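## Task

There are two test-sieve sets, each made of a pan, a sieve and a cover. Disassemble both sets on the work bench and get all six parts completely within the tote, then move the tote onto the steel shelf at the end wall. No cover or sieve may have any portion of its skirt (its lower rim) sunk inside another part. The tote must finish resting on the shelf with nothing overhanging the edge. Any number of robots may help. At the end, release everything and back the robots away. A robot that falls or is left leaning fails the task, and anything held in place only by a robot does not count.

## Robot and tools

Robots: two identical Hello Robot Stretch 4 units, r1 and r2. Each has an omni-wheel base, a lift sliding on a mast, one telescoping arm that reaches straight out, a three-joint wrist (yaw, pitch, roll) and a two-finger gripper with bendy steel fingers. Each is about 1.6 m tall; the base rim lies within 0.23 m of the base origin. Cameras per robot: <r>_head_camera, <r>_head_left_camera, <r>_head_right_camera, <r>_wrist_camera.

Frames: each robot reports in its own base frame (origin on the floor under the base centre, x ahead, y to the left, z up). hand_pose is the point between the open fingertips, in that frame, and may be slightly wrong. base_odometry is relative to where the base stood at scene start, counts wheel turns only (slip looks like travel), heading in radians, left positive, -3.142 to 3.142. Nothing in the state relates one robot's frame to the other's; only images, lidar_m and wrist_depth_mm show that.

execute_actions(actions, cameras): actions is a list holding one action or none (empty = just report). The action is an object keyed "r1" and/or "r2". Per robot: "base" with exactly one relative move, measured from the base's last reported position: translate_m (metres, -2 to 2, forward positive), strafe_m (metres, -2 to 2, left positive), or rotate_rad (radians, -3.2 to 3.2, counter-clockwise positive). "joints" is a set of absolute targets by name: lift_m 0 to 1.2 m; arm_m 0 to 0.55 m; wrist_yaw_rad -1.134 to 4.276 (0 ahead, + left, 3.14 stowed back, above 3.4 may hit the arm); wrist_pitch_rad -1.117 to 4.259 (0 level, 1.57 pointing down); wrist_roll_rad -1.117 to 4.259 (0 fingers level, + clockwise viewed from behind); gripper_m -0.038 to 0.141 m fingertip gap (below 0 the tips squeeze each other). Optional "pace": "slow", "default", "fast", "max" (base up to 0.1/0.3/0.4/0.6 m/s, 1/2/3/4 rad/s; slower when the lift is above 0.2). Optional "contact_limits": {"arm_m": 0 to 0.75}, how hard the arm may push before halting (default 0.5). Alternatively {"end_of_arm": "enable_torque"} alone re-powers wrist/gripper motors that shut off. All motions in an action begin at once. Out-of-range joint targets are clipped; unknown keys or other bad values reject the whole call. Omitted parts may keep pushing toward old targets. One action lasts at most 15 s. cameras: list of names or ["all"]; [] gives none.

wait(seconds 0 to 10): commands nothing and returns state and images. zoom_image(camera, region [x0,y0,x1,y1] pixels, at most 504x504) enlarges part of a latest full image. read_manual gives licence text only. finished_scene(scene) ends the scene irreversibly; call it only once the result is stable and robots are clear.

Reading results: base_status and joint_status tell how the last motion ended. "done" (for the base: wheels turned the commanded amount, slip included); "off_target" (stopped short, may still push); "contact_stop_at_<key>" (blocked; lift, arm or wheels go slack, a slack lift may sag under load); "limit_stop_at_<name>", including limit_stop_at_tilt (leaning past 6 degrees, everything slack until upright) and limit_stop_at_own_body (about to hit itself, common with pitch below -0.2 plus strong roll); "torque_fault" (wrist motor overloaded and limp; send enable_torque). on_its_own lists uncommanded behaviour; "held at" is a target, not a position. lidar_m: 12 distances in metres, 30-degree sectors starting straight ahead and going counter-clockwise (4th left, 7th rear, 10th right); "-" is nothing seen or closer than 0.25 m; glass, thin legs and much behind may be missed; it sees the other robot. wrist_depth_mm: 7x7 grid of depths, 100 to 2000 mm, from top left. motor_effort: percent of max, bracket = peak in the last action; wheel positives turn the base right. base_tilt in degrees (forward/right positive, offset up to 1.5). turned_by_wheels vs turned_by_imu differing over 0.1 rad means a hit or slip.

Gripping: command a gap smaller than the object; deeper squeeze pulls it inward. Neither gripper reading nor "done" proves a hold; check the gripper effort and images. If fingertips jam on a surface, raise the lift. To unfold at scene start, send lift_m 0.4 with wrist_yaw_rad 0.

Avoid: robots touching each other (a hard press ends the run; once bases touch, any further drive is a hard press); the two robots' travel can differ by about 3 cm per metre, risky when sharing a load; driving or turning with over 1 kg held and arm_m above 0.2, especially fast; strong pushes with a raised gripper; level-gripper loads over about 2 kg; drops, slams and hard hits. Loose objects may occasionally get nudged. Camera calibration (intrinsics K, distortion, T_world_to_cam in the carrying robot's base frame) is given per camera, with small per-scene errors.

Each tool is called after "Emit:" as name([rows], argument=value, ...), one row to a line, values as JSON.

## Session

Emit:
execute_actions(actions=[])

Scene clock: 0.00 s.
r1.base_odometry: x=+0.000 y=+0.000 heading=+0.000 (m, m, rad; r1's odometry frame)
r1.turned_by_wheels: +0.000 (rad since the last result)
r1.turned_by_imu: +0.000 (rad since the last result)
r1.base_tilt: forward=-0.4 right=-1.0 (deg)
r1.lidar_m: 3.28 3.85 3.88 1.22 1.39 5.28 1.67 0.98 0.85 0.85 1.01 1.79
r1.base_status: not commanded
r1.joint_positions: lift_m=+0.252 arm_m=+0.001 wrist_yaw_rad=+3.188 wrist_pitch_rad=-0.001 wrist_roll_rad=-0.002 gripper_m=+0.057
r1.joint_status: not commanded
r1.motor_effort: lift_m=+20 arm_m=-1 wrist_yaw_rad=+0 wrist_pitch_rad=-4 wrist_roll_rad=-1 gripper_m=-4 wheel_0=+0 wheel_1=+0 wheel_2=+1 (%)
r1.hand_pose: x=-0.1206 y=+0.0738 z=+0.4301 quat_wxyz=(-0.023, +0.000, -0.001, +1.000) (m; r1's base frame)
r1.wrist_depth_mm: - 140 244 - - - - / - 112 139 - - - - / - 114 138 - - - - / - 137 172 - - - - / 211 1205 1756 - - - - / 976 1255 212 1808 213 1808 1808 / 976 1042 1138 147 1098 1160 1205
r2.base_odometry: x=+0.000 y=+0.000 heading=+0.000 (m, m, rad; r2's odometry frame)
r2.turned_by_wheels: +0.000 (rad since the last result)
r2.turned_by_imu: +0.000 (rad since the last result)
r2.base_tilt: forward=-0.4 right=+0.4 (deg)
r2.lidar_m: 2.03 2.04 1.05 0.87 0.85 0.99 1.62 3.08 3.22 3.84 1.13 1.19
r2.base_status: not commanded
r2.joint_positions: lift_m=+0.211 arm_m=+0.000 wrist_yaw_rad=+3.198 wrist_pitch_rad=-0.001 wrist_roll_rad=+0.015 gripper_m=+0.057
r2.joint_status: not commanded
r2.motor_effort: lift_m=+17 arm_m=-1 wrist_yaw_rad=+1 wrist_pitch_rad=-6 wrist_roll_rad=+0 gripper_m=-3 wheel_0=+0 wheel_1=+0 wheel_2=+0 (%)
r2.hand_pose: x=-0.1223 y=+0.0709 z=+0.3895 quat_wxyz=(-0.028, +0.000, +0.007, +1.000) (m; r2's base frame)
r2.wrist_depth_mm: - 137 183 - 1661 1118 878 / - 110 137 - 1661 1160 891 / - 115 137 - 1708 1160 878 / - 136 178 - 1756 1138 917 / 211 - - - 1618 1160 891 / 217 1464 200 1464 192 1138 904 / 220 946 976 124 991 931 878
pictures: r1_head_camera, r1_head_left_camera, r1_head_right_camera, r1_wrist_camera, r2_head_camera, r2_head_left_camera, r2_head_right_camera, r2_wrist_camera
camera_calibration (this result's frames):
r1_wrist_camera: T_world_to_cam=[[-0.046019, 0.998823, 0.0153243, -0.086276], [-0.0442776, 0.0132859, -0.998931, 0.483142], [-0.997959, -0.0466484, 0.043614, 0.0911166], [0, 0, 0, 1]] pos_world=[0.108353, 0.0840059, 0.479974]
r2_wrist_camera: T_world_to_cam=[[-0.0978181, 0.994687, -0.032094, -0.0588024], [-0.00531213, -0.03277, -0.999449, 0.445752], [-0.99519, -0.0975937, 0.00848941, 0.105627], [0, 0, 0, 1]] pos_world=[0.101735, 0.0834058, 0.442722]
Images, in order (width x height): r1_head_camera 420x560, r1_head_left_camera 420x672, r1_head_right_camera 420x672, r1_wrist_camera 616x392, r2_head_camera 420x560, r2_head_left_camera 420x672, r2_head_right_camera 420x672, r2_wrist_camera 616x392.

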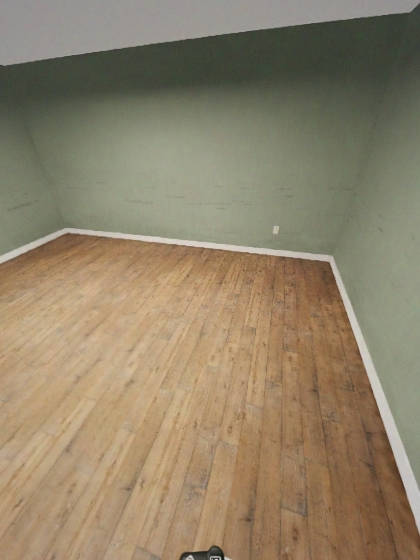

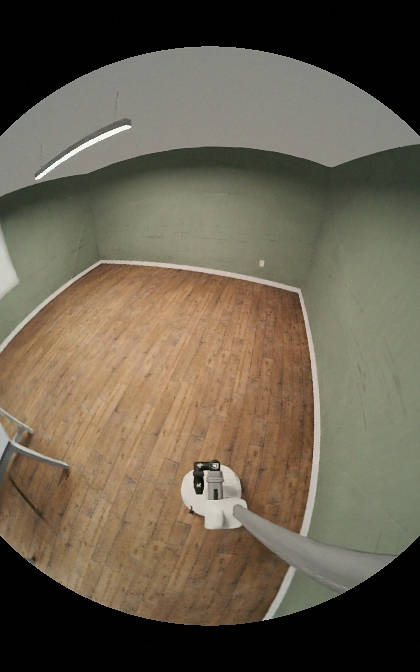

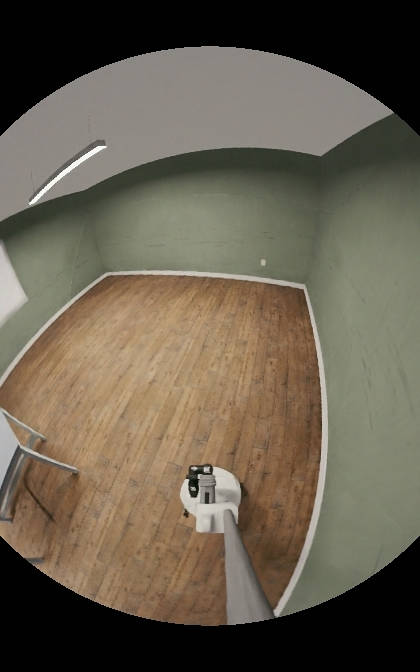

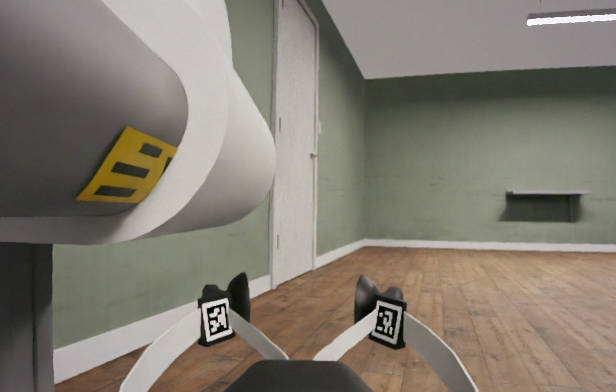

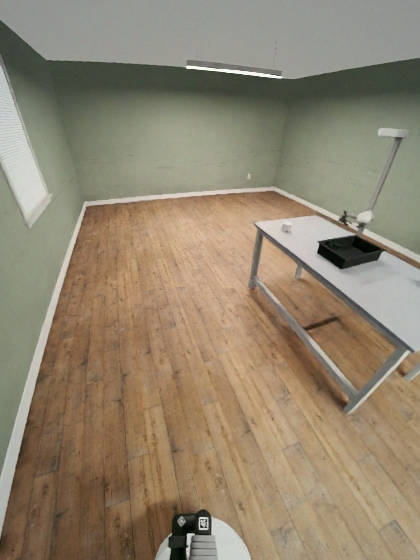

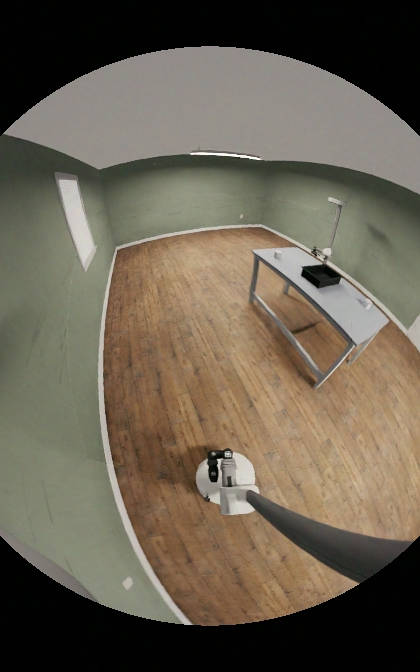

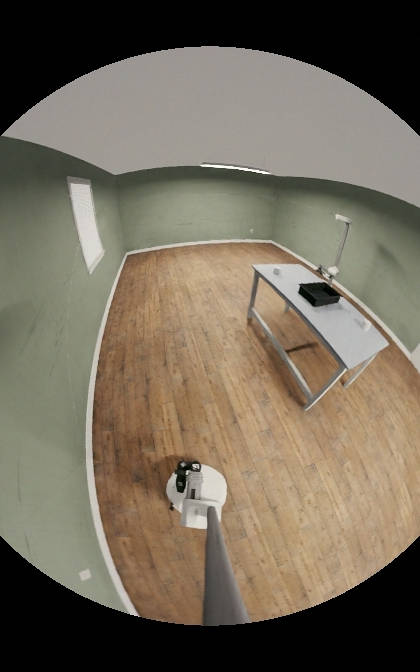

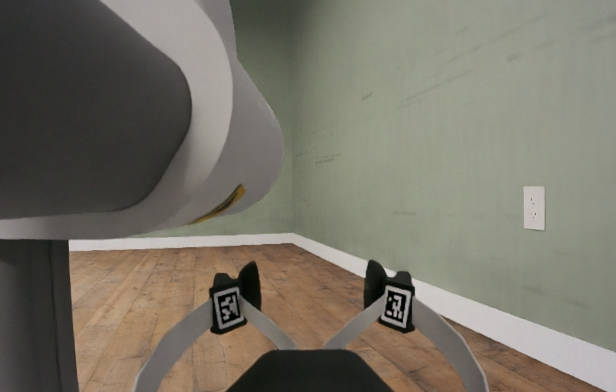

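Emit:
zoom_image(camera="r2_head_camera", region=[230, 190, 420, 420])

Emit:
zoom_image(camera="r2_head_right_camera", region=[230, 230, 420, 420])

Region (230, 190, 420, 420) of r2_head_camera's 420x560 image, scaled by 2.191, with more detail than that image has; it fills the left 416 columns of this view, and the rest is white.

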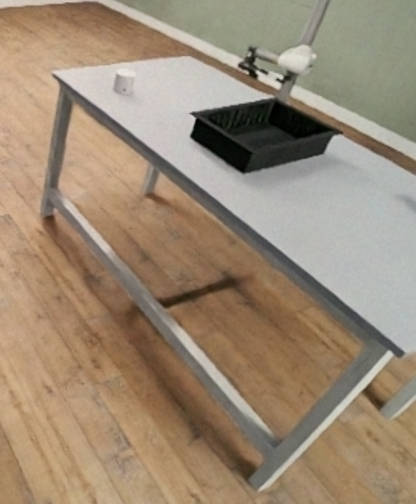

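Region (230, 230, 420, 420) of r2_head_right_camera's 420x672 image, scaled by 2.653, with more detail than that image has.

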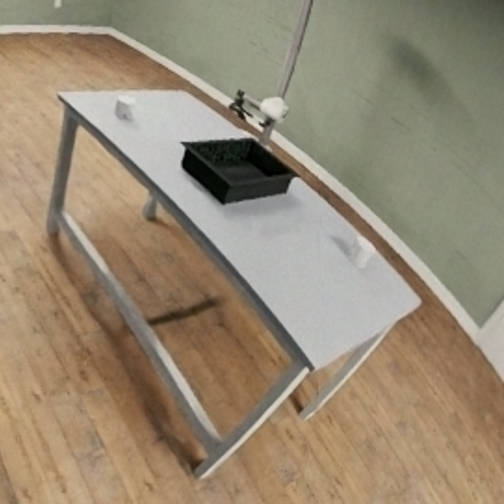

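Emit:
execute_actions([
  {"r1": {"base": {"rotate_rad": 0.81}, "joints": {"lift_m": 0.2}, "pace": "fast"}, "r2": {"base": {"rotate_rad": -0.11}, "joints": {"lift_m": 0.2}, "pace": "fast"}},
], cameras=["r1_head_camera"])

Emit:
execute_actions([
  {"r1": {"base": {"strafe_m": 1.88}, "joints": {"lift_m": 1.06, "wrist_yaw_rad": 0.0}, "pace": "max"}, "r2": {"base": {"translate_m": 1.77}, "joints": {"lift_m": 1.06, "wrist_yaw_rad": 0.0}, "pace": "max"}},
], cameras=["r1_head_camera", "r2_head_camera"])

Scene clock: 63.97 s.
r1.base_odometry: x=+0.000 y=+0.000 heading=+0.810 (m, m, rad; r1's odometry frame)
r1.turned_by_wheels: +0.810 (rad since the last result)
r1.turned_by_imu: +0.826 (rad since the last result)
r1.base_tilt: forward=-0.4 right=-1.0 (deg)
r1.lidar_m: 3.97 1.22 1.21 1.72 2.71 1.15 0.88 0.83 0.89 1.28 3.27 3.46
r1.base_status: done
r1.joint_positions: lift_m=+0.200 arm_m=+0.001 wrist_yaw_rad=+3.188 wrist_pitch_rad=-0.001 wrist_roll_rad=-0.002 gripper_m=+0.057
r1.joint_status: all done
r1.motor_effort: lift_m=+19(20) arm_m=-1(1) wrist_yaw_rad=+0(1) wrist_pitch_rad=-3(4) wrist_roll_rad=+0(1) gripper_m=-3(5) wheel_0=+1(8) wheel_1=+0(9) wheel_2=-1(17) (%)
r1.hand_pose: x=-0.1206 y=+0.0738 z=+0.3785 quat_wxyz=(-0.023, +0.000, -0.001, +1.000) (m; r1's base frame)
r1.wrist_depth_mm: - 140 244 1078 1229 1397 1618 / - 112 139 1098 1182 1397 1661 / - 114 139 1078 1182 1397 1576 / - 136 172 1098 1205 1366 1537 / 211 866 960 1060 1205 1366 1537 / 798 866 211 1060 213 1366 1499 / 798 831 931 146 991 1025 1078
r2.base_odometry: x=+0.000 y=+0.000 heading=-0.110 (m, m, rad; r2's odometry frame)
r2.turned_by_wheels: -0.110 (rad since the last result)
r2.turned_by_imu: -0.113 (rad since the last result)
r2.base_tilt: forward=-0.5 right=+0.4 (deg)
r2.lidar_m: 1.72 2.66 1.15 0.87 0.85 0.91 1.37 3.12 3.12 3.92 1.14 1.15
r2.base_status: done
r2.joint_positions: lift_m=+0.200 arm_m=+0.000 wrist_yaw_rad=+3.198 wrist_pitch_rad=-0.001 wrist_roll_rad=+0.015 gripper_m=+0.057
r2.joint_status: all done
r2.motor_effort: lift_m=+14(19) arm_m=-1(0) wrist_yaw_rad=+1(1) wrist_pitch_rad=-9(7) wrist_roll_rad=-1(1) gripper_m=-3(3) wheel_0=+0(5) wheel_1=-1(7) wheel_2=+0(7) (%)
r2.hand_pose: x=-0.1223 y=+0.0709 z=+0.3786 quat_wxyz=(-0.028, +0.000, +0.007, +1.000) (m; r2's base frame)
r2.wrist_depth_mm: - 137 183 - 1397 1025 842 / - 110 136 - 1430 1042 831 / - 114 137 - 1430 1042 854 / - 136 178 - 1464 1042 854 / 211 - - - 1397 1078 866 / 218 1430 200 1499 192 1025 854 / 220 931 946 124 976 878 831
pictures: r1_head_camera
Images, in order (width x height): r1_head_camera 420x560.

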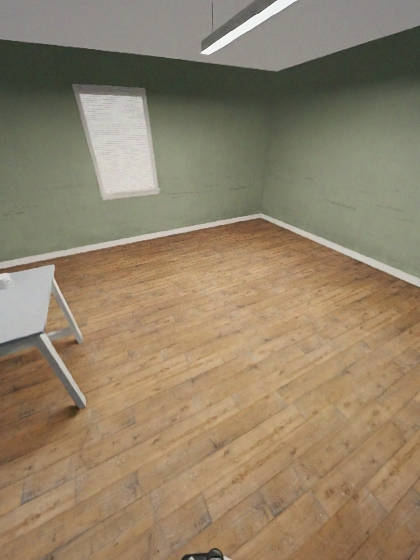

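Scene clock: 68.50 s.
r1.base_odometry: x=-1.362 y=+1.296 heading=+0.810 (m, m, rad; r1's odometry frame)
r1.turned_by_wheels: +0.000 (rad since the last result)
r1.turned_by_imu: +0.005 (rad since the last result)
r1.base_tilt: forward=-0.4 right=-1.0 (deg)
r1.lidar_m: 0.29 0.29 0.32 3.47 3.39 2.28 1.72 1.69 1.80 2.57 1.00 0.41
r1.base_status: done
r1.joint_positions: lift_m=+1.060 arm_m=+0.001 wrist_yaw_rad=+0.000 wrist_pitch_rad=-0.001 wrist_roll_rad=-0.002 gripper_m=+0.057
r1.joint_status: all done
r1.motor_effort: lift_m=+21(27) arm_m=-1(1) wrist_yaw_rad=-1(9) wrist_pitch_rad=-4(5) wrist_roll_rad=-1(0) gripper_m=-4(4) wheel_0=+2(14) wheel_1=-2(15) wheel_2=+0(1) (%)
r1.hand_pose: x=+0.4602 y=-0.0873 z=+1.2383 quat_wxyz=(+1.000, -0.001, +0.000, +0.000) (m; r1's base frame)
r1.wrist_depth_mm: - - - - - - - / - - - - - - - / - - - - - - - / - - - - - - - / - - - - - - - / - - 211 - 213 - - / - - - 146 - - -
r2.base_odometry: x=+1.759 y=-0.194 heading=-0.110 (m, m, rad; r2's odometry frame)
r2.turned_by_wheels: +0.000 (rad since the last result)
r2.turned_by_imu: +0.002 (rad since the last result)
r2.base_tilt: forward=-0.5 right=+0.3 (deg)
r2.lidar_m: 3.90 3.82 2.14 1.66 1.61 1.76 2.56 1.08 0.47 0.35 0.29 0.33
r2.base_status: done
r2.joint_positions: lift_m=+1.060 arm_m=+0.000 wrist_yaw_rad=+0.000 wrist_pitch_rad=-0.001 wrist_roll_rad=+0.015 gripper_m=+0.057
r2.joint_status: all done
r2.motor_effort: lift_m=+19(21) arm_m=-1(1) wrist_yaw_rad=+1(8) wrist_pitch_rad=-8(9) wrist_roll_rad=-1(1) gripper_m=+1(4) wheel_0=+0(9) wheel_1=+0(8) wheel_2=-1(14) (%)
r2.hand_pose: x=+0.4592 y=-0.0873 z=+1.2382 quat_wxyz=(+1.000, +0.007, +0.000, +0.000) (m; r2's base frame)
r2.wrist_depth_mm: - - - - - - - / - - - - - - - / - - - - - - - / - - - - - - - / - - - - - - - / - - 200 - 192 - - / - - - 125 - - -
pictures: r1_head_camera, r2_head_camera
Images, in order (width x height): r1_head_camera 420x560, r2_head_camera 420x560.

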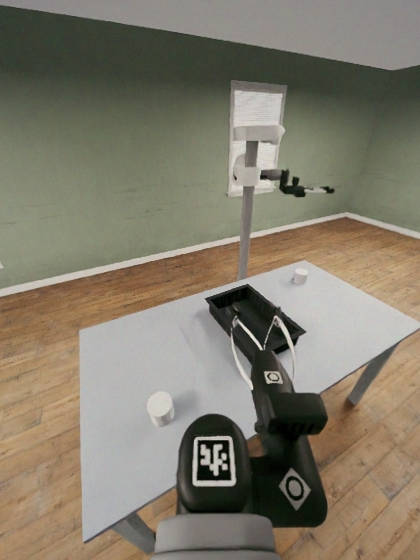

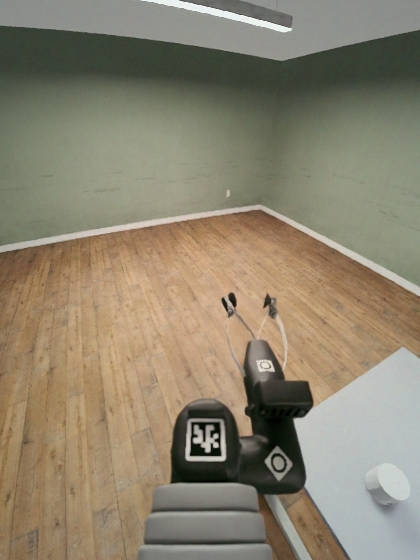

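Emit:
execute_actions(actions=[])

Scene clock: 95.67 s.
r1.base_odometry: x=-1.362 y=+1.296 heading=+0.810 (m, m, rad; r1's odometry frame)
r1.turned_by_wheels: +0.000 (rad since the last result)
r1.turned_by_imu: -0.001 (rad since the last result)
r1.base_tilt: forward=-0.4 right=-1.0 (deg)
r1.lidar_m: 0.31 0.30 0.32 3.47 3.40 2.30 1.73 1.69 1.79 2.58 0.99 0.41
r1.base_status: done
r1.joint_positions: lift_m=+1.060 arm_m=+0.001 wrist_yaw_rad=+0.000 wrist_pitch_rad=-0.001 wrist_roll_rad=-0.002 gripper_m=+0.057
r1.joint_status: all done
r1.motor_effort: lift_m=+22(27) arm_m=-1(1) wrist_yaw_rad=-2(9) wrist_pitch_rad=-4(5) wrist_roll_rad=-1(0) gripper_m=-2(4) wheel_0=+2(14) wheel_1=-2(15) wheel_2=+0(1) (%)
r1.hand_pose: x=+0.4602 y=-0.0873 z=+1.2383 quat_wxyz=(+1.000, -0.001, +0.000, +0.000) (m; r1's base frame)
r1.wrist_depth_mm: - - - - - - - / - - - - - - - / - - - - - - - / - - - - - - - / - - - - - - - / - - 212 - 213 - - / - - - 146 - - -
r2.base_odometry: x=+1.759 y=-0.194 heading=-0.110 (m, m, rad; r2's odometry frame)
r2.turned_by_wheels: +0.000 (rad since the last result)
r2.turned_by_imu: -0.001 (rad since the last result)
r2.base_tilt: forward=-0.4 right=+0.4 (deg)
r2.lidar_m: 3.89 3.82 2.15 1.67 1.62 1.76 2.53 1.10 0.47 0.34 0.32 0.33
r2.base_status: done
r2.joint_positions: lift_m=+1.060 arm_m=+0.000 wrist_yaw_rad=+0.000 wrist_pitch_rad=-0.001 wrist_roll_rad=+0.015 gripper_m=+0.057
r2.joint_status: all done
r2.motor_effort: lift_m=+20(21) arm_m=-1(1) wrist_yaw_rad=+0(8) wrist_pitch_rad=-6(9) wrist_roll_rad=-1(1) gripper_m=-3(4) wheel_0=+0(9) wheel_1=+0(8) wheel_2=-1(14) (%)
r2.hand_pose: x=+0.4592 y=-0.0873 z=+1.2382 quat_wxyz=(+1.000, +0.007, +0.000, +0.000) (m; r2's base frame)
r2.wrist_depth_mm: - - - - - - - / - - - - - - - / - - - - - - - / - - - - - - - / - - - - - - - / - - 200 - 192 - - / - - - 124 - - -
pictures: r1_head_camera, r1_head_left_camera, r1_head_right_camera, r1_wrist_camera, r2_head_camera, r2_head_left_camera, r2_head_right_camera, r2_wrist_camera
camera_calibration (this result's frames):
r1_wrist_camera: T_world_to_cam=[[-0.000373179, -0.999883, 0.0153242, -0.106496], [0.0435742, -0.0153259, -0.998933, 1.27544], [0.99905, 0.000294957, 0.0435748, -0.286841], [0, 0, 0, 1]] pos_world=[0.230952, -0.0868515, 1.28821]
r2_wrist_camera: T_world_to_cam=[[0.0416278, -0.998618, -0.0320916, -0.0553713], [0.00720711, 0.0324187, -0.999448, 1.29186], [0.999107, 0.0413735, 0.00854667, -0.242094], [0, 0, 0, 1]] pos_world=[0.234873, -0.0871591, 1.29144]
Images, in order (width x height): r1_head_camera 420x560, r1_head_left_camera 420x672, r1_head_right_camera 420x672, r1_wrist_camera 616x392, r2_head_camera 420x560, r2_head_left_camera 420x672, r2_head_right_camera 420x672, r2_wrist_camera 616x392.

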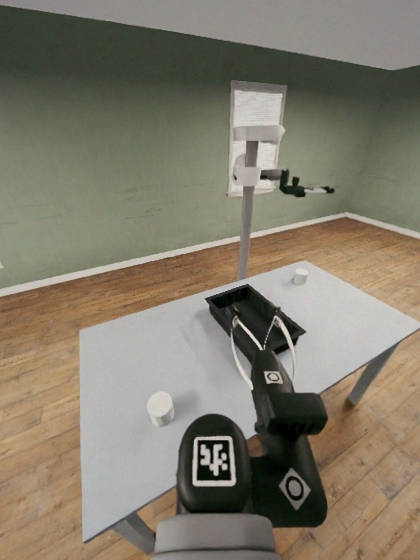

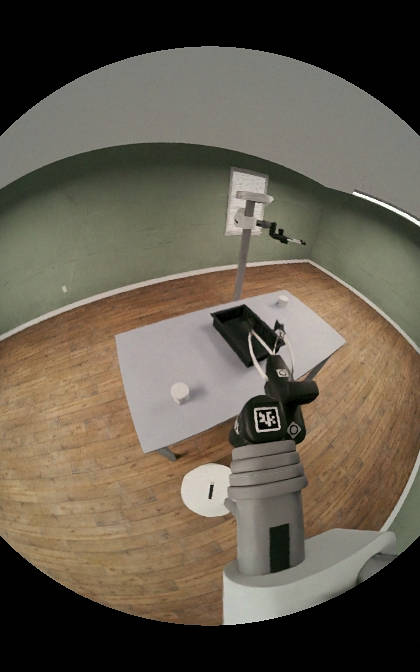

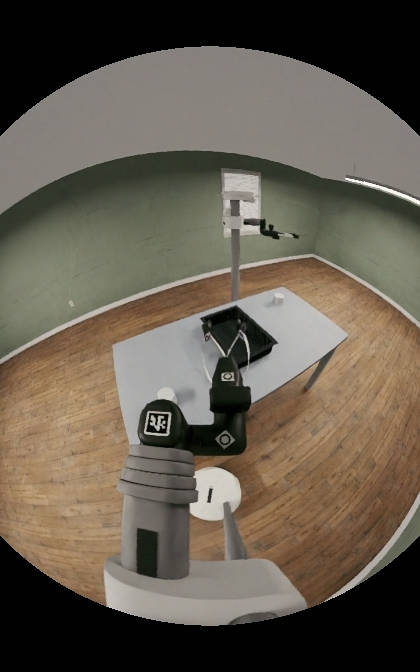

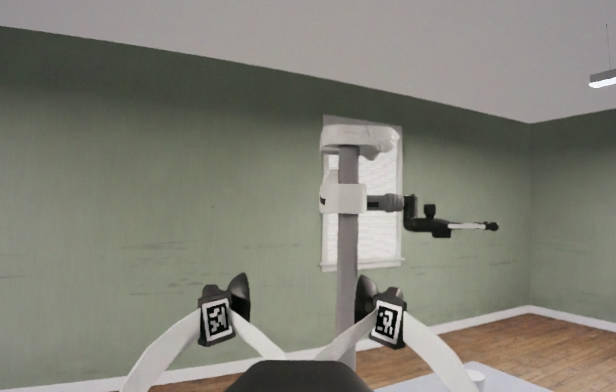

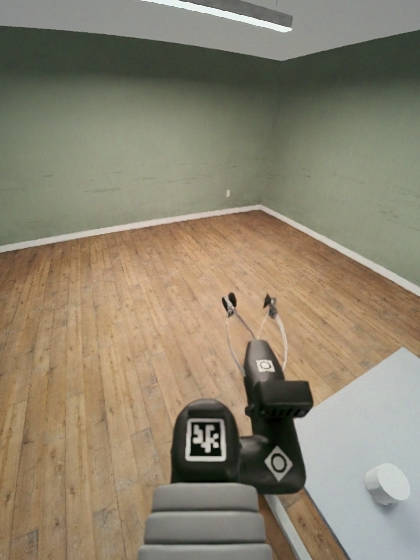

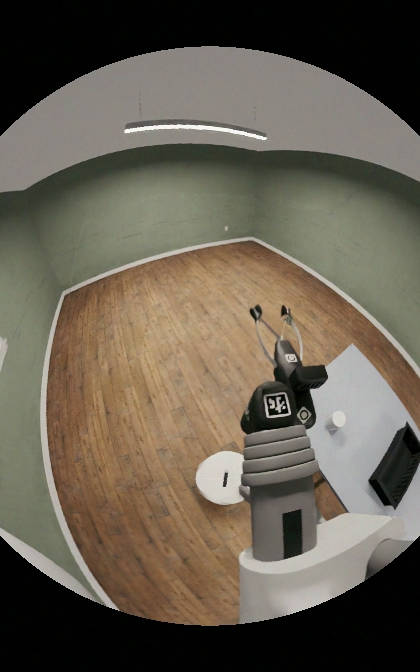

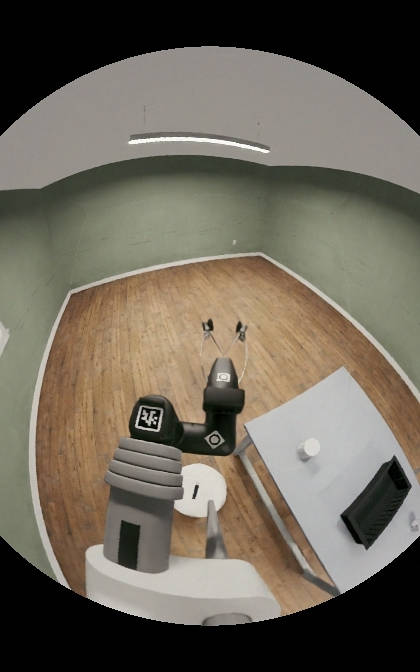

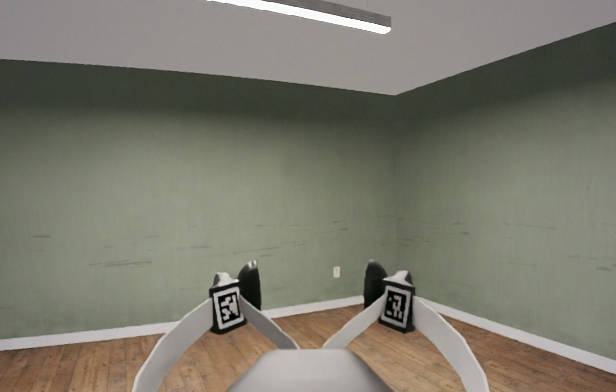

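Emit:
execute_actions([
  {"r1": {"base": {"rotate_rad": 0.448}, "joints": {"lift_m": 1.0, "arm_m": 0.335, "wrist_pitch_rad": 1.57, "wrist_roll_rad": 1.57, "gripper_m": 0.105}}, "r2": {"base": {"rotate_rad": -1.108}, "joints": {"lift_m": 1.0, "arm_m": 0.35, "wrist_pitch_rad": 1.57, "wrist_roll_rad": 1.57, "gripper_m": 0.105}}},
], cameras=["r1_head_camera", "r1_wrist_camera", "r2_head_camera", "r2_wrist_camera"])

Scene clock: 200.93 s.
r1.base_odometry: x=-1.362 y=+1.296 heading=+1.258 (m, m, rad; r1's odometry frame)
r1.turned_by_wheels: +0.448 (rad since the last result)
r1.turned_by_imu: +0.456 (rad since the last result)
r1.base_tilt: forward=-0.3 right=-1.0 (deg)
r1.lidar_m: 0.29 0.31 3.53 3.38 2.47 1.75 1.70 1.75 2.37 1.28 0.42 0.32
r1.base_status: done
r1.joint_positions: lift_m=+1.000 arm_m=+0.334 wrist_yaw_rad=+0.000 wrist_pitch_rad=+1.570 wrist_roll_rad=+1.570 gripper_m=+0.105
r1.joint_status: all done
r1.motor_effort: lift_m=+18(22) arm_m=+6(8) wrist_yaw_rad=-1(2) wrist_pitch_rad=+4(8) wrist_roll_rad=+1(5) gripper_m=-1(3) wheel_0=-1(5) wheel_1=-1(6) wheel_2=-2(8) (%)
r1.hand_pose: x=+0.5053 y=-0.0874 z=+0.8899 quat_wxyz=(+0.501, +0.500, +0.500, -0.499) (m; r1's base frame)
r1.wrist_depth_mm: 355 355 357 359 357 362 1118 / 353 353 355 355 357 359 1118 / 349 351 353 353 353 355 1118 / 347 349 351 353 351 355 1098 / 345 347 349 349 351 351 878 / 345 345 222 278 217 349 891 / 343 343 345 147 345 349 1078
r2.base_odometry: x=+1.759 y=-0.194 heading=-1.218 (m, m, rad; r2's odometry frame)
r2.turned_by_wheels: -1.108 (rad since the last result)
r2.turned_by_imu: -1.129 (rad since the last result)
r2.base_tilt: forward=-0.5 right=+0.3 (deg)
r2.lidar_m: 0.31 0.33 3.98 3.81 2.30 1.69 1.63 1.71 2.39 1.31 0.46 0.34
r2.base_status: done
r2.joint_positions: lift_m=+1.000 arm_m=+0.349 wrist_yaw_rad=+0.000 wrist_pitch_rad=+1.570 wrist_roll_rad=+1.570 gripper_m=+0.105
r2.joint_status: all done
r2.motor_effort: lift_m=+14(15) arm_m=+4(7) wrist_yaw_rad=+1(0) wrist_pitch_rad=+0(7) wrist_roll_rad=+0(3) gripper_m=-3(0) wheel_0=+0(5) wheel_1=+0(4) wheel_2=+0(4) (%)
r2.hand_pose: x=+0.5204 y=-0.0874 z=+0.8900 quat_wxyz=(+0.501, +0.500, +0.500, -0.499) (m; r2's base frame)
r2.wrist_depth_mm: 353 353 351 349 349 349 1118 / 353 353 351 351 351 349 1098 / 355 351 353 349 351 349 1098 / 355 351 351 351 349 353 891 / 353 355 353 351 351 349 891 / 355 353 195 279 213 351 1008 / 355 353 353 122 351 351 1118
pictures: r1_head_camera, r1_wrist_camera, r2_head_camera, r2_wrist_camera
camera_calibration (this result's frames):
r1_wrist_camera: T_world_to_cam=[[-0.999892, -0.0146934, -0.00047144, 0.504002], [-0.0146595, 0.998967, -0.0430214, 0.192836], [0.00110308, -0.0430098, -0.999074, 1.11159], [0, 0, 0, 1]] pos_world=[0.505548, -0.137422, 1.1191]
r2_wrist_camera: T_world_to_cam=[[-0.998975, 0.0160978, -0.0423006, 0.570145], [0.0163929, 0.999844, -0.00663983, 0.139602], [0.0421871, -0.00732645, -0.999083, 1.09031], [0, 0, 0, 1]] pos_world=[0.521275, -0.14077, 1.11435]
Images, in order (width x height): r1_head_camera 420x560, r1_wrist_camera 616x392, r2_head_camera 420x560, r2_wrist_camera 616x392.

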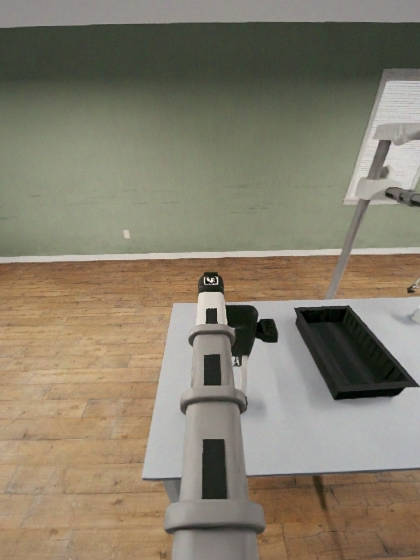

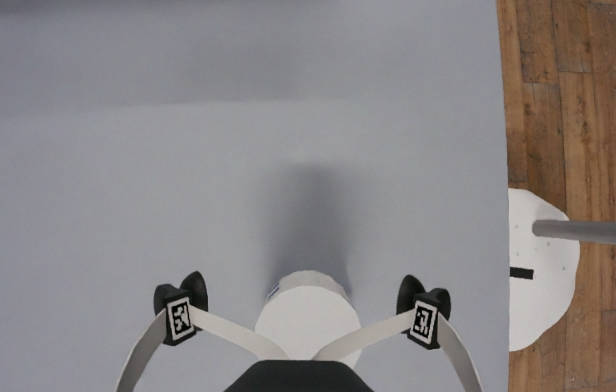

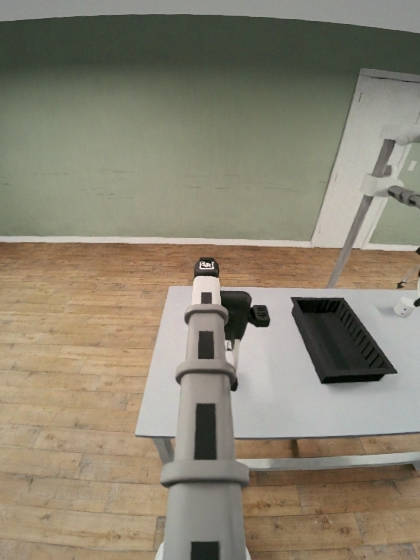

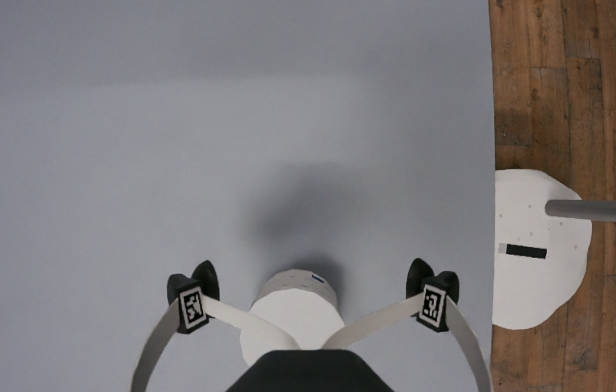

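Emit:
execute_actions([
  {"r1": {"base": {"strafe_m": 0.043}, "joints": {"lift_m": 0.945, "arm_m": 0.332, "gripper_m": 0.1}}, "r2": {"base": {"strafe_m": 0.058}, "joints": {"lift_m": 0.945, "arm_m": 0.367, "gripper_m": 0.1}}},
], cameras=["r1_wrist_camera", "r2_wrist_camera"])

Scene clock: 272.13 s.
r1.base_odometry: x=-1.403 y=+1.309 heading=+1.258 (m, m, rad; r1's odometry frame)
r1.turned_by_wheels: +0.000 (rad since the last result)
r1.turned_by_imu: -0.001 (rad since the last result)
r1.base_tilt: forward=-0.3 right=-1.0 (deg)
r1.lidar_m: 0.29 0.32 3.51 3.34 2.46 1.77 1.70 1.78 2.39 1.28 0.43 0.32
r1.base_status: done
r1.joint_positions: lift_m=+0.945 arm_m=+0.333 wrist_yaw_rad=+0.000 wrist_pitch_rad=+1.570 wrist_roll_rad=+1.570 gripper_m=+0.100
r1.joint_status: all done
r1.motor_effort: lift_m=+18(18) arm_m=-5(6) wrist_yaw_rad=-1(1) wrist_pitch_rad=+2(4) wrist_roll_rad=+2(1) gripper_m=-2(1) wheel_0=+0(9) wheel_1=+2(11) wheel_2=+0(1) (%)
r1.hand_pose: x=+0.5042 y=-0.0874 z=+0.8349 quat_wxyz=(+0.501, +0.500, +0.500, -0.499) (m; r1's base frame)
r1.wrist_depth_mm: 298 301 300 303 304 303 1078 / 298 298 300 301 303 303 1060 / 297 297 298 298 301 301 1060 / 296 296 297 297 297 300 1060 / 293 294 296 224 297 298 831 / 291 293 219 224 213 297 831 / 290 290 291 147 294 294 1042
r2.base_odometry: x=+1.814 y=-0.174 heading=-1.218 (m, m, rad; r2's odometry frame)
r2.turned_by_wheels: +0.000 (rad since the last result)
r2.turned_by_imu: -0.001 (rad since the last result)
r2.base_tilt: forward=-0.5 right=+0.4 (deg)
r2.lidar_m: 0.32 0.34 3.92 3.75 2.30 1.69 1.63 1.70 2.35 1.30 0.44 0.35
r2.base_status: done
r2.joint_positions: lift_m=+0.945 arm_m=+0.366 wrist_yaw_rad=+0.000 wrist_pitch_rad=+1.570 wrist_roll_rad=+1.570 gripper_m=+0.100
r2.joint_status: all done
r2.motor_effort: lift_m=+14(13) arm_m=+4(4) wrist_yaw_rad=+1(2) wrist_pitch_rad=+2(2) wrist_roll_rad=+0(0) gripper_m=-4(2) wheel_0=+2(7) wheel_1=+0(7) wheel_2=+1(1) (%)
r2.hand_pose: x=+0.5374 y=-0.0874 z=+0.8350 quat_wxyz=(+0.501, +0.500, +0.500, -0.499) (m; r2's base frame)
r2.wrist_depth_mm: 297 297 297 296 293 294 1060 / 297 297 296 297 294 293 1060 / 298 297 297 297 296 293 1042 / 298 298 296 296 296 294 831 / 298 297 297 224 296 294 831 / 298 297 199 224 213 297 831 / 300 297 297 122 296 294 1042
pictures: r1_wrist_camera, r2_wrist_camera
camera_calibration (this result's frames):
r1_wrist_camera: T_world_to_cam=[[-0.999892, -0.0146827, -0.000398253, 0.502798], [-0.014652, 0.998967, -0.0430203, 0.190449], [0.0010295, -0.0430098, -0.999074, 1.05669], [0, 0, 0, 1]] pos_world=[0.504447, -0.137422, 1.06411]
r2_wrist_camera: T_world_to_cam=[[-0.998981, 0.0161743, -0.0421241, 0.584627], [0.0164684, 0.999842, -0.00664275, 0.13892], [0.04201, -0.0073297, -0.99909, 1.03476], [0, 0, 0, 1]] pos_world=[0.538273, -0.14077, 1.05937]
Images, in order (width x height): r1_wrist_camera 616x392, r2_wrist_camera 616x392.

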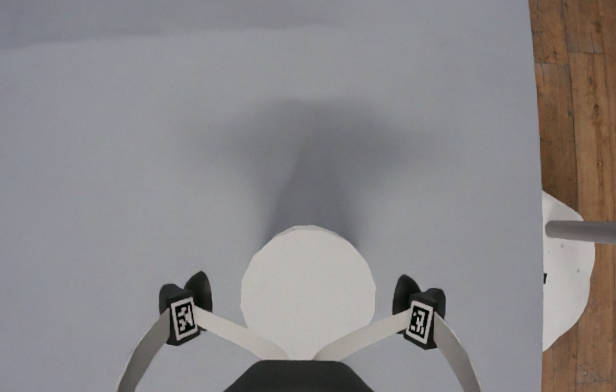

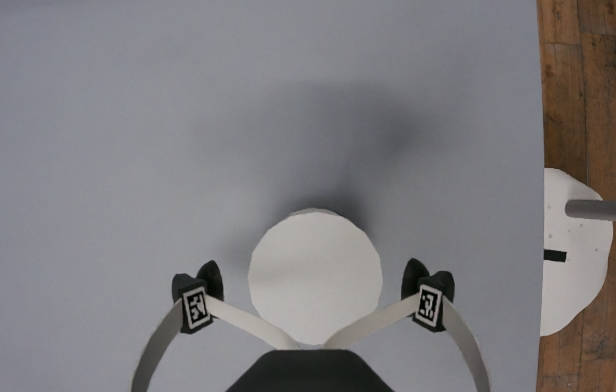

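Emit:
execute_actions([
  {"r1": {"joints": {"lift_m": 0.922, "arm_m": 0.329, "gripper_m": 0.09}}, "r2": {"joints": {"lift_m": 0.922, "arm_m": 0.364, "gripper_m": 0.09}}},
], cameras=[])

Emit:
execute_actions([
  {"r1": {"joints": {"gripper_m": 0.056}}, "r2": {"joints": {"gripper_m": 0.056}}},
], cameras=["r1_wrist_camera", "r2_wrist_camera"])

Scene clock: 285.17 s.
r1.base_odometry: x=-1.403 y=+1.309 heading=+1.258 (m, m, rad; r1's odometry frame)
r1.turned_by_wheels: +0.000 (rad since the last result)
r1.turned_by_imu: -0.001 (rad since the last result)
r1.base_tilt: forward=-0.4 right=-1.0 (deg)
r1.lidar_m: 0.29 0.32 3.51 3.33 2.46 1.77 1.68 1.75 2.38 1.29 0.44 0.30
r1.base_status: not commanded
r1.joint_positions: lift_m=+0.922 arm_m=+0.330 wrist_yaw_rad=+0.000 wrist_pitch_rad=+1.570 wrist_roll_rad=+1.570 gripper_m=+0.090
r1.joint_status: all done
r1.motor_effort: lift_m=+18(20) arm_m=-5(7) wrist_yaw_rad=-1(1) wrist_pitch_rad=+3(3) wrist_roll_rad=+1(1) gripper_m=-2(1) wheel_0=+0(0) wheel_1=+2(2) wheel_2=+0(0) (%)
r1.hand_pose: x=+0.5012 y=-0.0874 z=+0.8119 quat_wxyz=(+0.501, +0.500, +0.500, -0.499) (m; r1's base frame)
r1.wrist_depth_mm: 277 277 279 278 279 281 1060 / 274 277 277 278 278 279 1042 / 274 274 276 277 277 278 1025 / 272 273 274 274 276 276 820 / 272 272 272 202 273 276 759 / 270 270 200 200 202 273 549 / 267 267 268 146 271 273 273
r2.base_odometry: x=+1.814 y=-0.174 heading=-1.218 (m, m, rad; r2's odometry frame)
r2.turned_by_wheels: +0.000 (rad since the last result)
r2.turned_by_imu: -0.001 (rad since the last result)
r2.base_tilt: forward=-0.5 right=+0.3 (deg)
r2.lidar_m: 0.31 0.35 3.92 3.75 2.29 1.69 1.62 1.72 2.38 1.33 0.50 0.34
r2.base_status: not commanded
r2.joint_positions: lift_m=+0.922 arm_m=+0.365 wrist_yaw_rad=+0.000 wrist_pitch_rad=+1.570 wrist_roll_rad=+1.570 gripper_m=+0.090
r2.joint_status: all done
r2.motor_effort: lift_m=+14(14) arm_m=-4(7) wrist_yaw_rad=+1(1) wrist_pitch_rad=-2(0) wrist_roll_rad=+0(0) gripper_m=-6(1) wheel_0=+2(2) wheel_1=+0(0) wheel_2=+1(1) (%)
r2.hand_pose: x=+0.5360 y=-0.0874 z=+0.8120 quat_wxyz=(+0.501, +0.500, +0.500, -0.499) (m; r2's base frame)
r2.wrist_depth_mm: 273 274 273 272 272 271 647 / 274 273 273 273 271 271 647 / 276 274 273 273 272 273 271 / 273 273 272 274 273 271 272 / 274 273 274 200 271 271 272 / 277 276 198 200 198 272 535 / 276 274 274 125 272 273 647
pictures: none
No camera images: the call's "cameras" was empty. Leave "cameras" out to get every camera's image.

Scene clock: 286.30 s.
r1.base_odometry: x=-1.403 y=+1.309 heading=+1.258 (m, m, rad; r1's odometry frame)
r1.turned_by_wheels: +0.000 (rad since the last result)
r1.turned_by_imu: +0.000 (rad since the last result)
r1.base_tilt: forward=-0.3 right=-1.0 (deg)
r1.lidar_m: 0.29 0.31 3.51 3.33 2.46 1.74 1.69 1.76 2.40 1.27 0.43 0.30
r1.base_status: not commanded
r1.joint_positions: lift_m=+0.922 arm_m=+0.330 wrist_yaw_rad=+0.000 wrist_pitch_rad=+1.570 wrist_roll_rad=+1.570 gripper_m=+0.056
r1.joint_status: all done
r1.motor_effort: lift_m=+18(18) arm_m=-5(5) wrist_yaw_rad=-1(0) wrist_pitch_rad=+3(3) wrist_roll_rad=+1(2) gripper_m=-14(14) wheel_0=+0(0) wheel_1=+2(2) wheel_2=+0(0) (%)
r1.hand_pose: x=+0.5011 y=-0.0874 z=+0.8119 quat_wxyz=(+0.501, +0.500, +0.500, -0.499) (m; r1's base frame)
r1.wrist_depth_mm: 276 277 278 279 281 281 1042 / 276 277 278 277 278 279 1042 / 274 274 276 276 277 277 1025 / 272 273 274 276 276 276 820 / 271 272 272 196 273 276 759 / 268 270 194 194 194 273 544 / 268 268 268 193 271 271 272
r2.base_odometry: x=+1.814 y=-0.174 heading=-1.218 (m, m, rad; r2's odometry frame)
r2.turned_by_wheels: +0.000 (rad since the last result)
r2.turned_by_imu: +0.000 (rad since the last result)
r2.base_tilt: forward=-0.5 right=+0.3 (deg)
r2.lidar_m: 0.31 0.35 3.89 3.76 2.31 1.69 1.62 1.69 2.38 1.33 0.48 0.34
r2.base_status: not commanded
r2.joint_positions: lift_m=+0.922 arm_m=+0.365 wrist_yaw_rad=+0.000 wrist_pitch_rad=+1.570 wrist_roll_rad=+1.570 gripper_m=+0.056
r2.joint_status: all done
r2.motor_effort: lift_m=+14(14) arm_m=-4(4) wrist_yaw_rad=+1(0) wrist_pitch_rad=+0(1) wrist_roll_rad=+1(0) gripper_m=-11(13) wheel_0=+2(2) wheel_1=+0(0) wheel_2=+1(1) (%)
r2.hand_pose: x=+0.5359 y=-0.0874 z=+0.8120 quat_wxyz=(+0.500, +0.500, +0.500, -0.500) (m; r2's base frame)
r2.wrist_depth_mm: 273 273 272 273 272 270 647 / 272 274 274 272 271 271 634 / 274 276 273 272 271 271 271 / 274 273 273 272 271 272 271 / 274 274 272 195 273 271 271 / 277 274 194 194 194 272 549 / 273 274 273 122 273 271 654
pictures: r1_wrist_camera, r2_wrist_camera
camera_calibration (this result's frames):
r1_wrist_camera: T_world_to_cam=[[-0.999893, -0.0146424, -0.000229233, 0.499595], [-0.014619, 0.998967, -0.0430179, 0.189396], [0.000858882, -0.0430099, -0.999074, 1.0338], [0, 0, 0, 1]] pos_world=[0.501422, -0.137422, 1.04111]
r2_wrist_camera: T_world_to_cam=[[-0.99899, 0.0161835, -0.0419178, 0.582005], [0.0164762, 0.999842, -0.00664616, 0.138791], [0.0418037, -0.0073301, -0.999099, 1.01194], [0, 0, 0, 1]] pos_world=[0.536828, -0.14077, 1.03635]
Images, in order (width x height): r1_wrist_camera 616x392, r2_wrist_camera 616x392.

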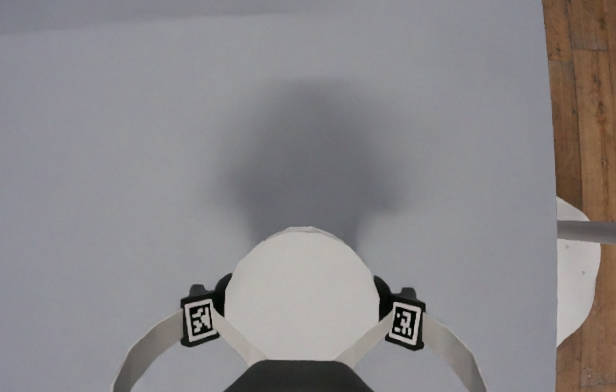

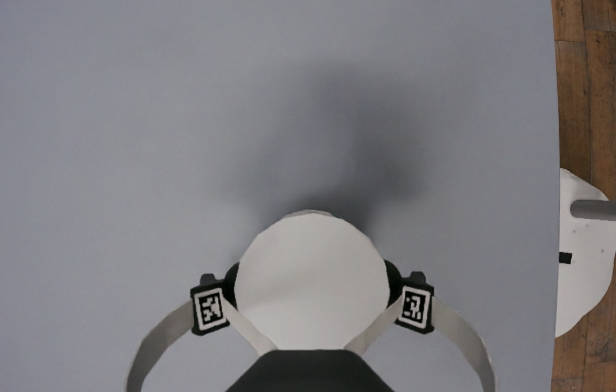

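Emit:
execute_actions([
  {"r1": {"joints": {"lift_m": 0.955}}, "r2": {"joints": {"lift_m": 0.955}}},
], cameras=["r1_head_camera", "r1_head_right_camera", "r2_head_camera", "r2_head_right_camera"])

Scene clock: 291.07 s.
r1.base_odometry: x=-1.403 y=+1.309 heading=+1.258 (m, m, rad; r1's odometry frame)
r1.turned_by_wheels: +0.000 (rad since the last result)
r1.turned_by_imu: -0.001 (rad since the last result)
r1.base_tilt: forward=-0.4 right=-1.0 (deg)
r1.lidar_m: 0.30 0.30 3.51 3.34 2.43 1.77 1.69 1.75 2.39 1.25 0.43 0.31
r1.base_status: not commanded
r1.joint_positions: lift_m=+0.955 arm_m=+0.330 wrist_yaw_rad=+0.000 wrist_pitch_rad=+1.570 wrist_roll_rad=+1.570 gripper_m=+0.056
r1.joint_status: all done
r1.motor_effort: lift_m=+23(24) arm_m=-5(5) wrist_yaw_rad=-1(1) wrist_pitch_rad=+2(0) wrist_roll_rad=+1(2) gripper_m=-13(13) wheel_0=+0(0) wheel_1=+1(2) wheel_2=+0(0) (%)
r1.hand_pose: x=+0.5011 y=-0.0874 z=+0.8445 quat_wxyz=(+0.501, +0.500, +0.500, -0.499) (m; r1's base frame)
r1.wrist_depth_mm: 309 309 310 310 314 314 1078 / 309 309 309 310 312 314 1042 / 306 307 306 307 309 310 1078 / 304 304 306 306 307 309 1078 / 303 303 304 196 307 307 854 / 300 301 193 194 195 306 842 / 298 298 301 192 303 303 1042
r2.base_odometry: x=+1.814 y=-0.174 heading=-1.218 (m, m, rad; r2's odometry frame)
r2.turned_by_wheels: +0.000 (rad since the last result)
r2.turned_by_imu: -0.001 (rad since the last result)
r2.base_tilt: forward=-0.4 right=+0.3 (deg)
r2.lidar_m: 0.33 0.33 3.90 3.75 2.30 1.68 1.62 1.73 2.38 1.34 0.47 0.34
r2.base_status: not commanded
r2.joint_positions: lift_m=+0.955 arm_m=+0.365 wrist_yaw_rad=+0.000 wrist_pitch_rad=+1.570 wrist_roll_rad=+1.570 gripper_m=+0.056
r2.joint_status: all done
r2.motor_effort: lift_m=+22(25) arm_m=-4(4) wrist_yaw_rad=+1(1) wrist_pitch_rad=-1(3) wrist_roll_rad=+0(0) gripper_m=-10(12) wheel_0=+2(2) wheel_1=+0(0) wheel_2=+1(1) (%)
r2.hand_pose: x=+0.5359 y=-0.0874 z=+0.8444 quat_wxyz=(+0.500, +0.500, +0.500, -0.500) (m; r2's base frame)
r2.wrist_depth_mm: 307 307 304 301 304 303 1078 / 306 307 306 304 303 301 1078 / 306 306 304 304 301 303 1060 / 307 307 304 304 304 303 842 / 306 307 307 194 303 304 854 / 307 307 194 193 194 304 842 / 309 309 306 122 304 304 1078
pictures: r1_head_camera, r1_head_right_camera, r2_head_camera, r2_head_right_camera
Images, in order (width x height): r1_head_camera 420x560, r1_head_right_camera 420x672, r2_head_camera 420x560, r2_head_right_camera 420x672.

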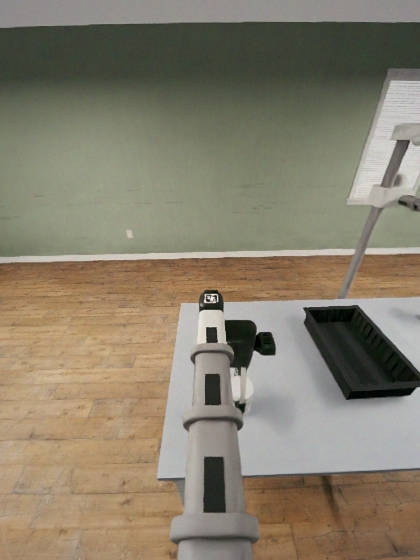

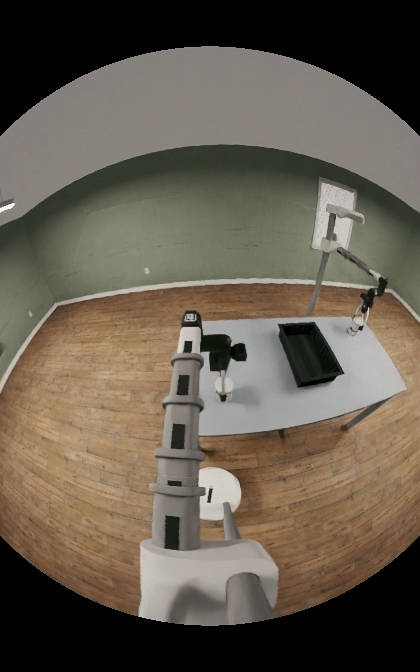

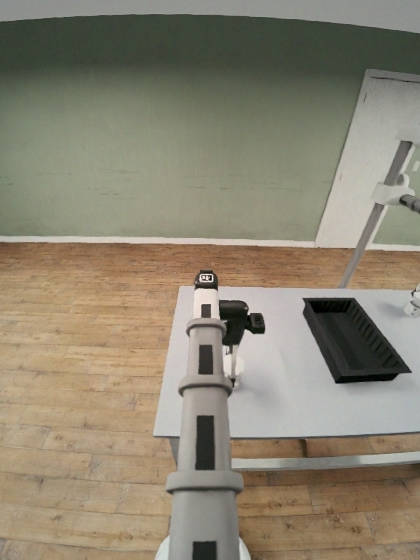

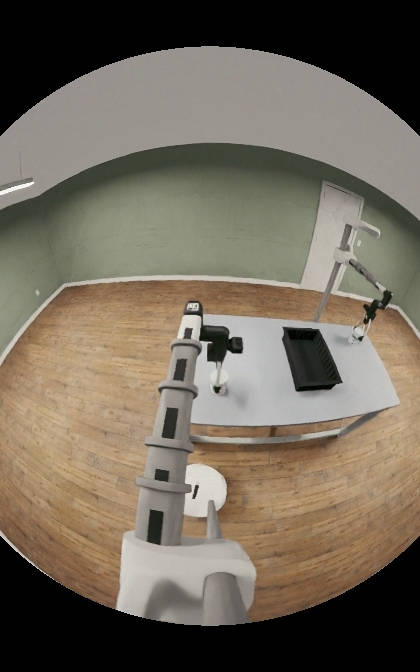

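Emit:
zoom_image(camera="r1_head_right_camera", region=[320, 280, 400, 350])

Emit:
zoom_image(camera="r2_head_right_camera", region=[320, 290, 400, 360])

Emit:
zoom_image(camera="r1_head_camera", region=[220, 290, 420, 430])

Emit:
zoom_image(camera="r2_head_camera", region=[220, 280, 420, 420])

Region (320, 280, 400, 350) of r1_head_right_camera's 420x672 image, scaled by 6.300, with more detail than that image has; it fills the top 441 rows of this view, and the rest is white.

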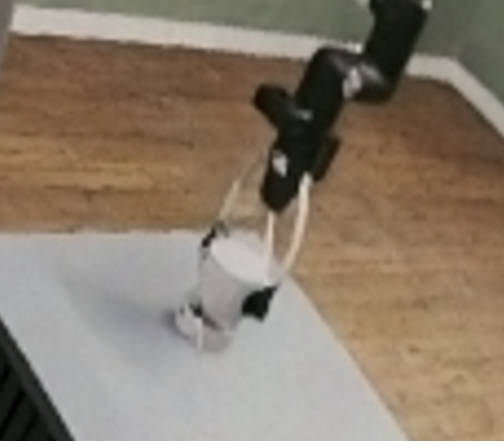

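Region (320, 290, 400, 360) of r2_head_right_camera's 420x672 image, scaled by 6.300, with more detail than that image has; it fills the top 441 rows of this view, and the rest is white.

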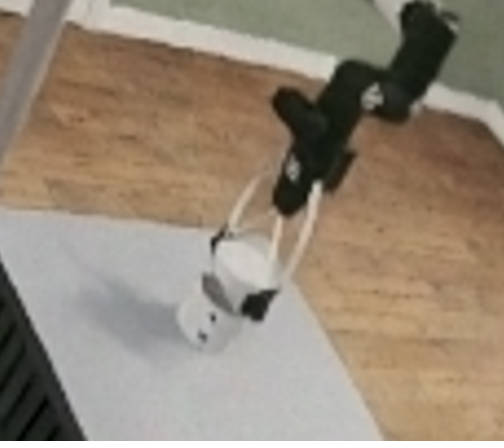

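Region (220, 290, 420, 430) of r1_head_camera's 420x560 image, scaled by 2.520, with more detail than that image has; it fills the top 353 rows of this view, and the rest is white.

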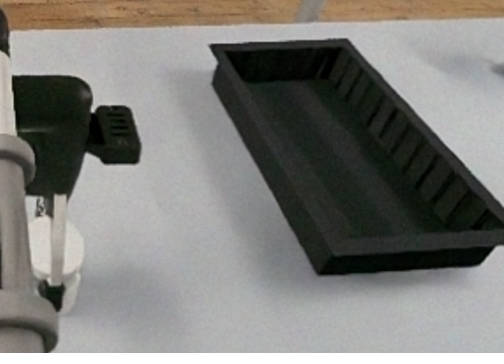

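Region (220, 280, 420, 420) of r2_head_camera's 420x560 image, scaled by 2.520, with more detail than that image has; it fills the top 353 rows of this view, and the rest is white.

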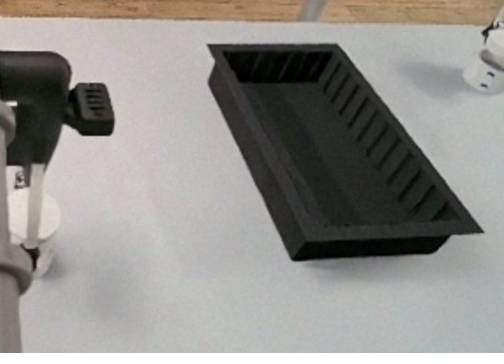

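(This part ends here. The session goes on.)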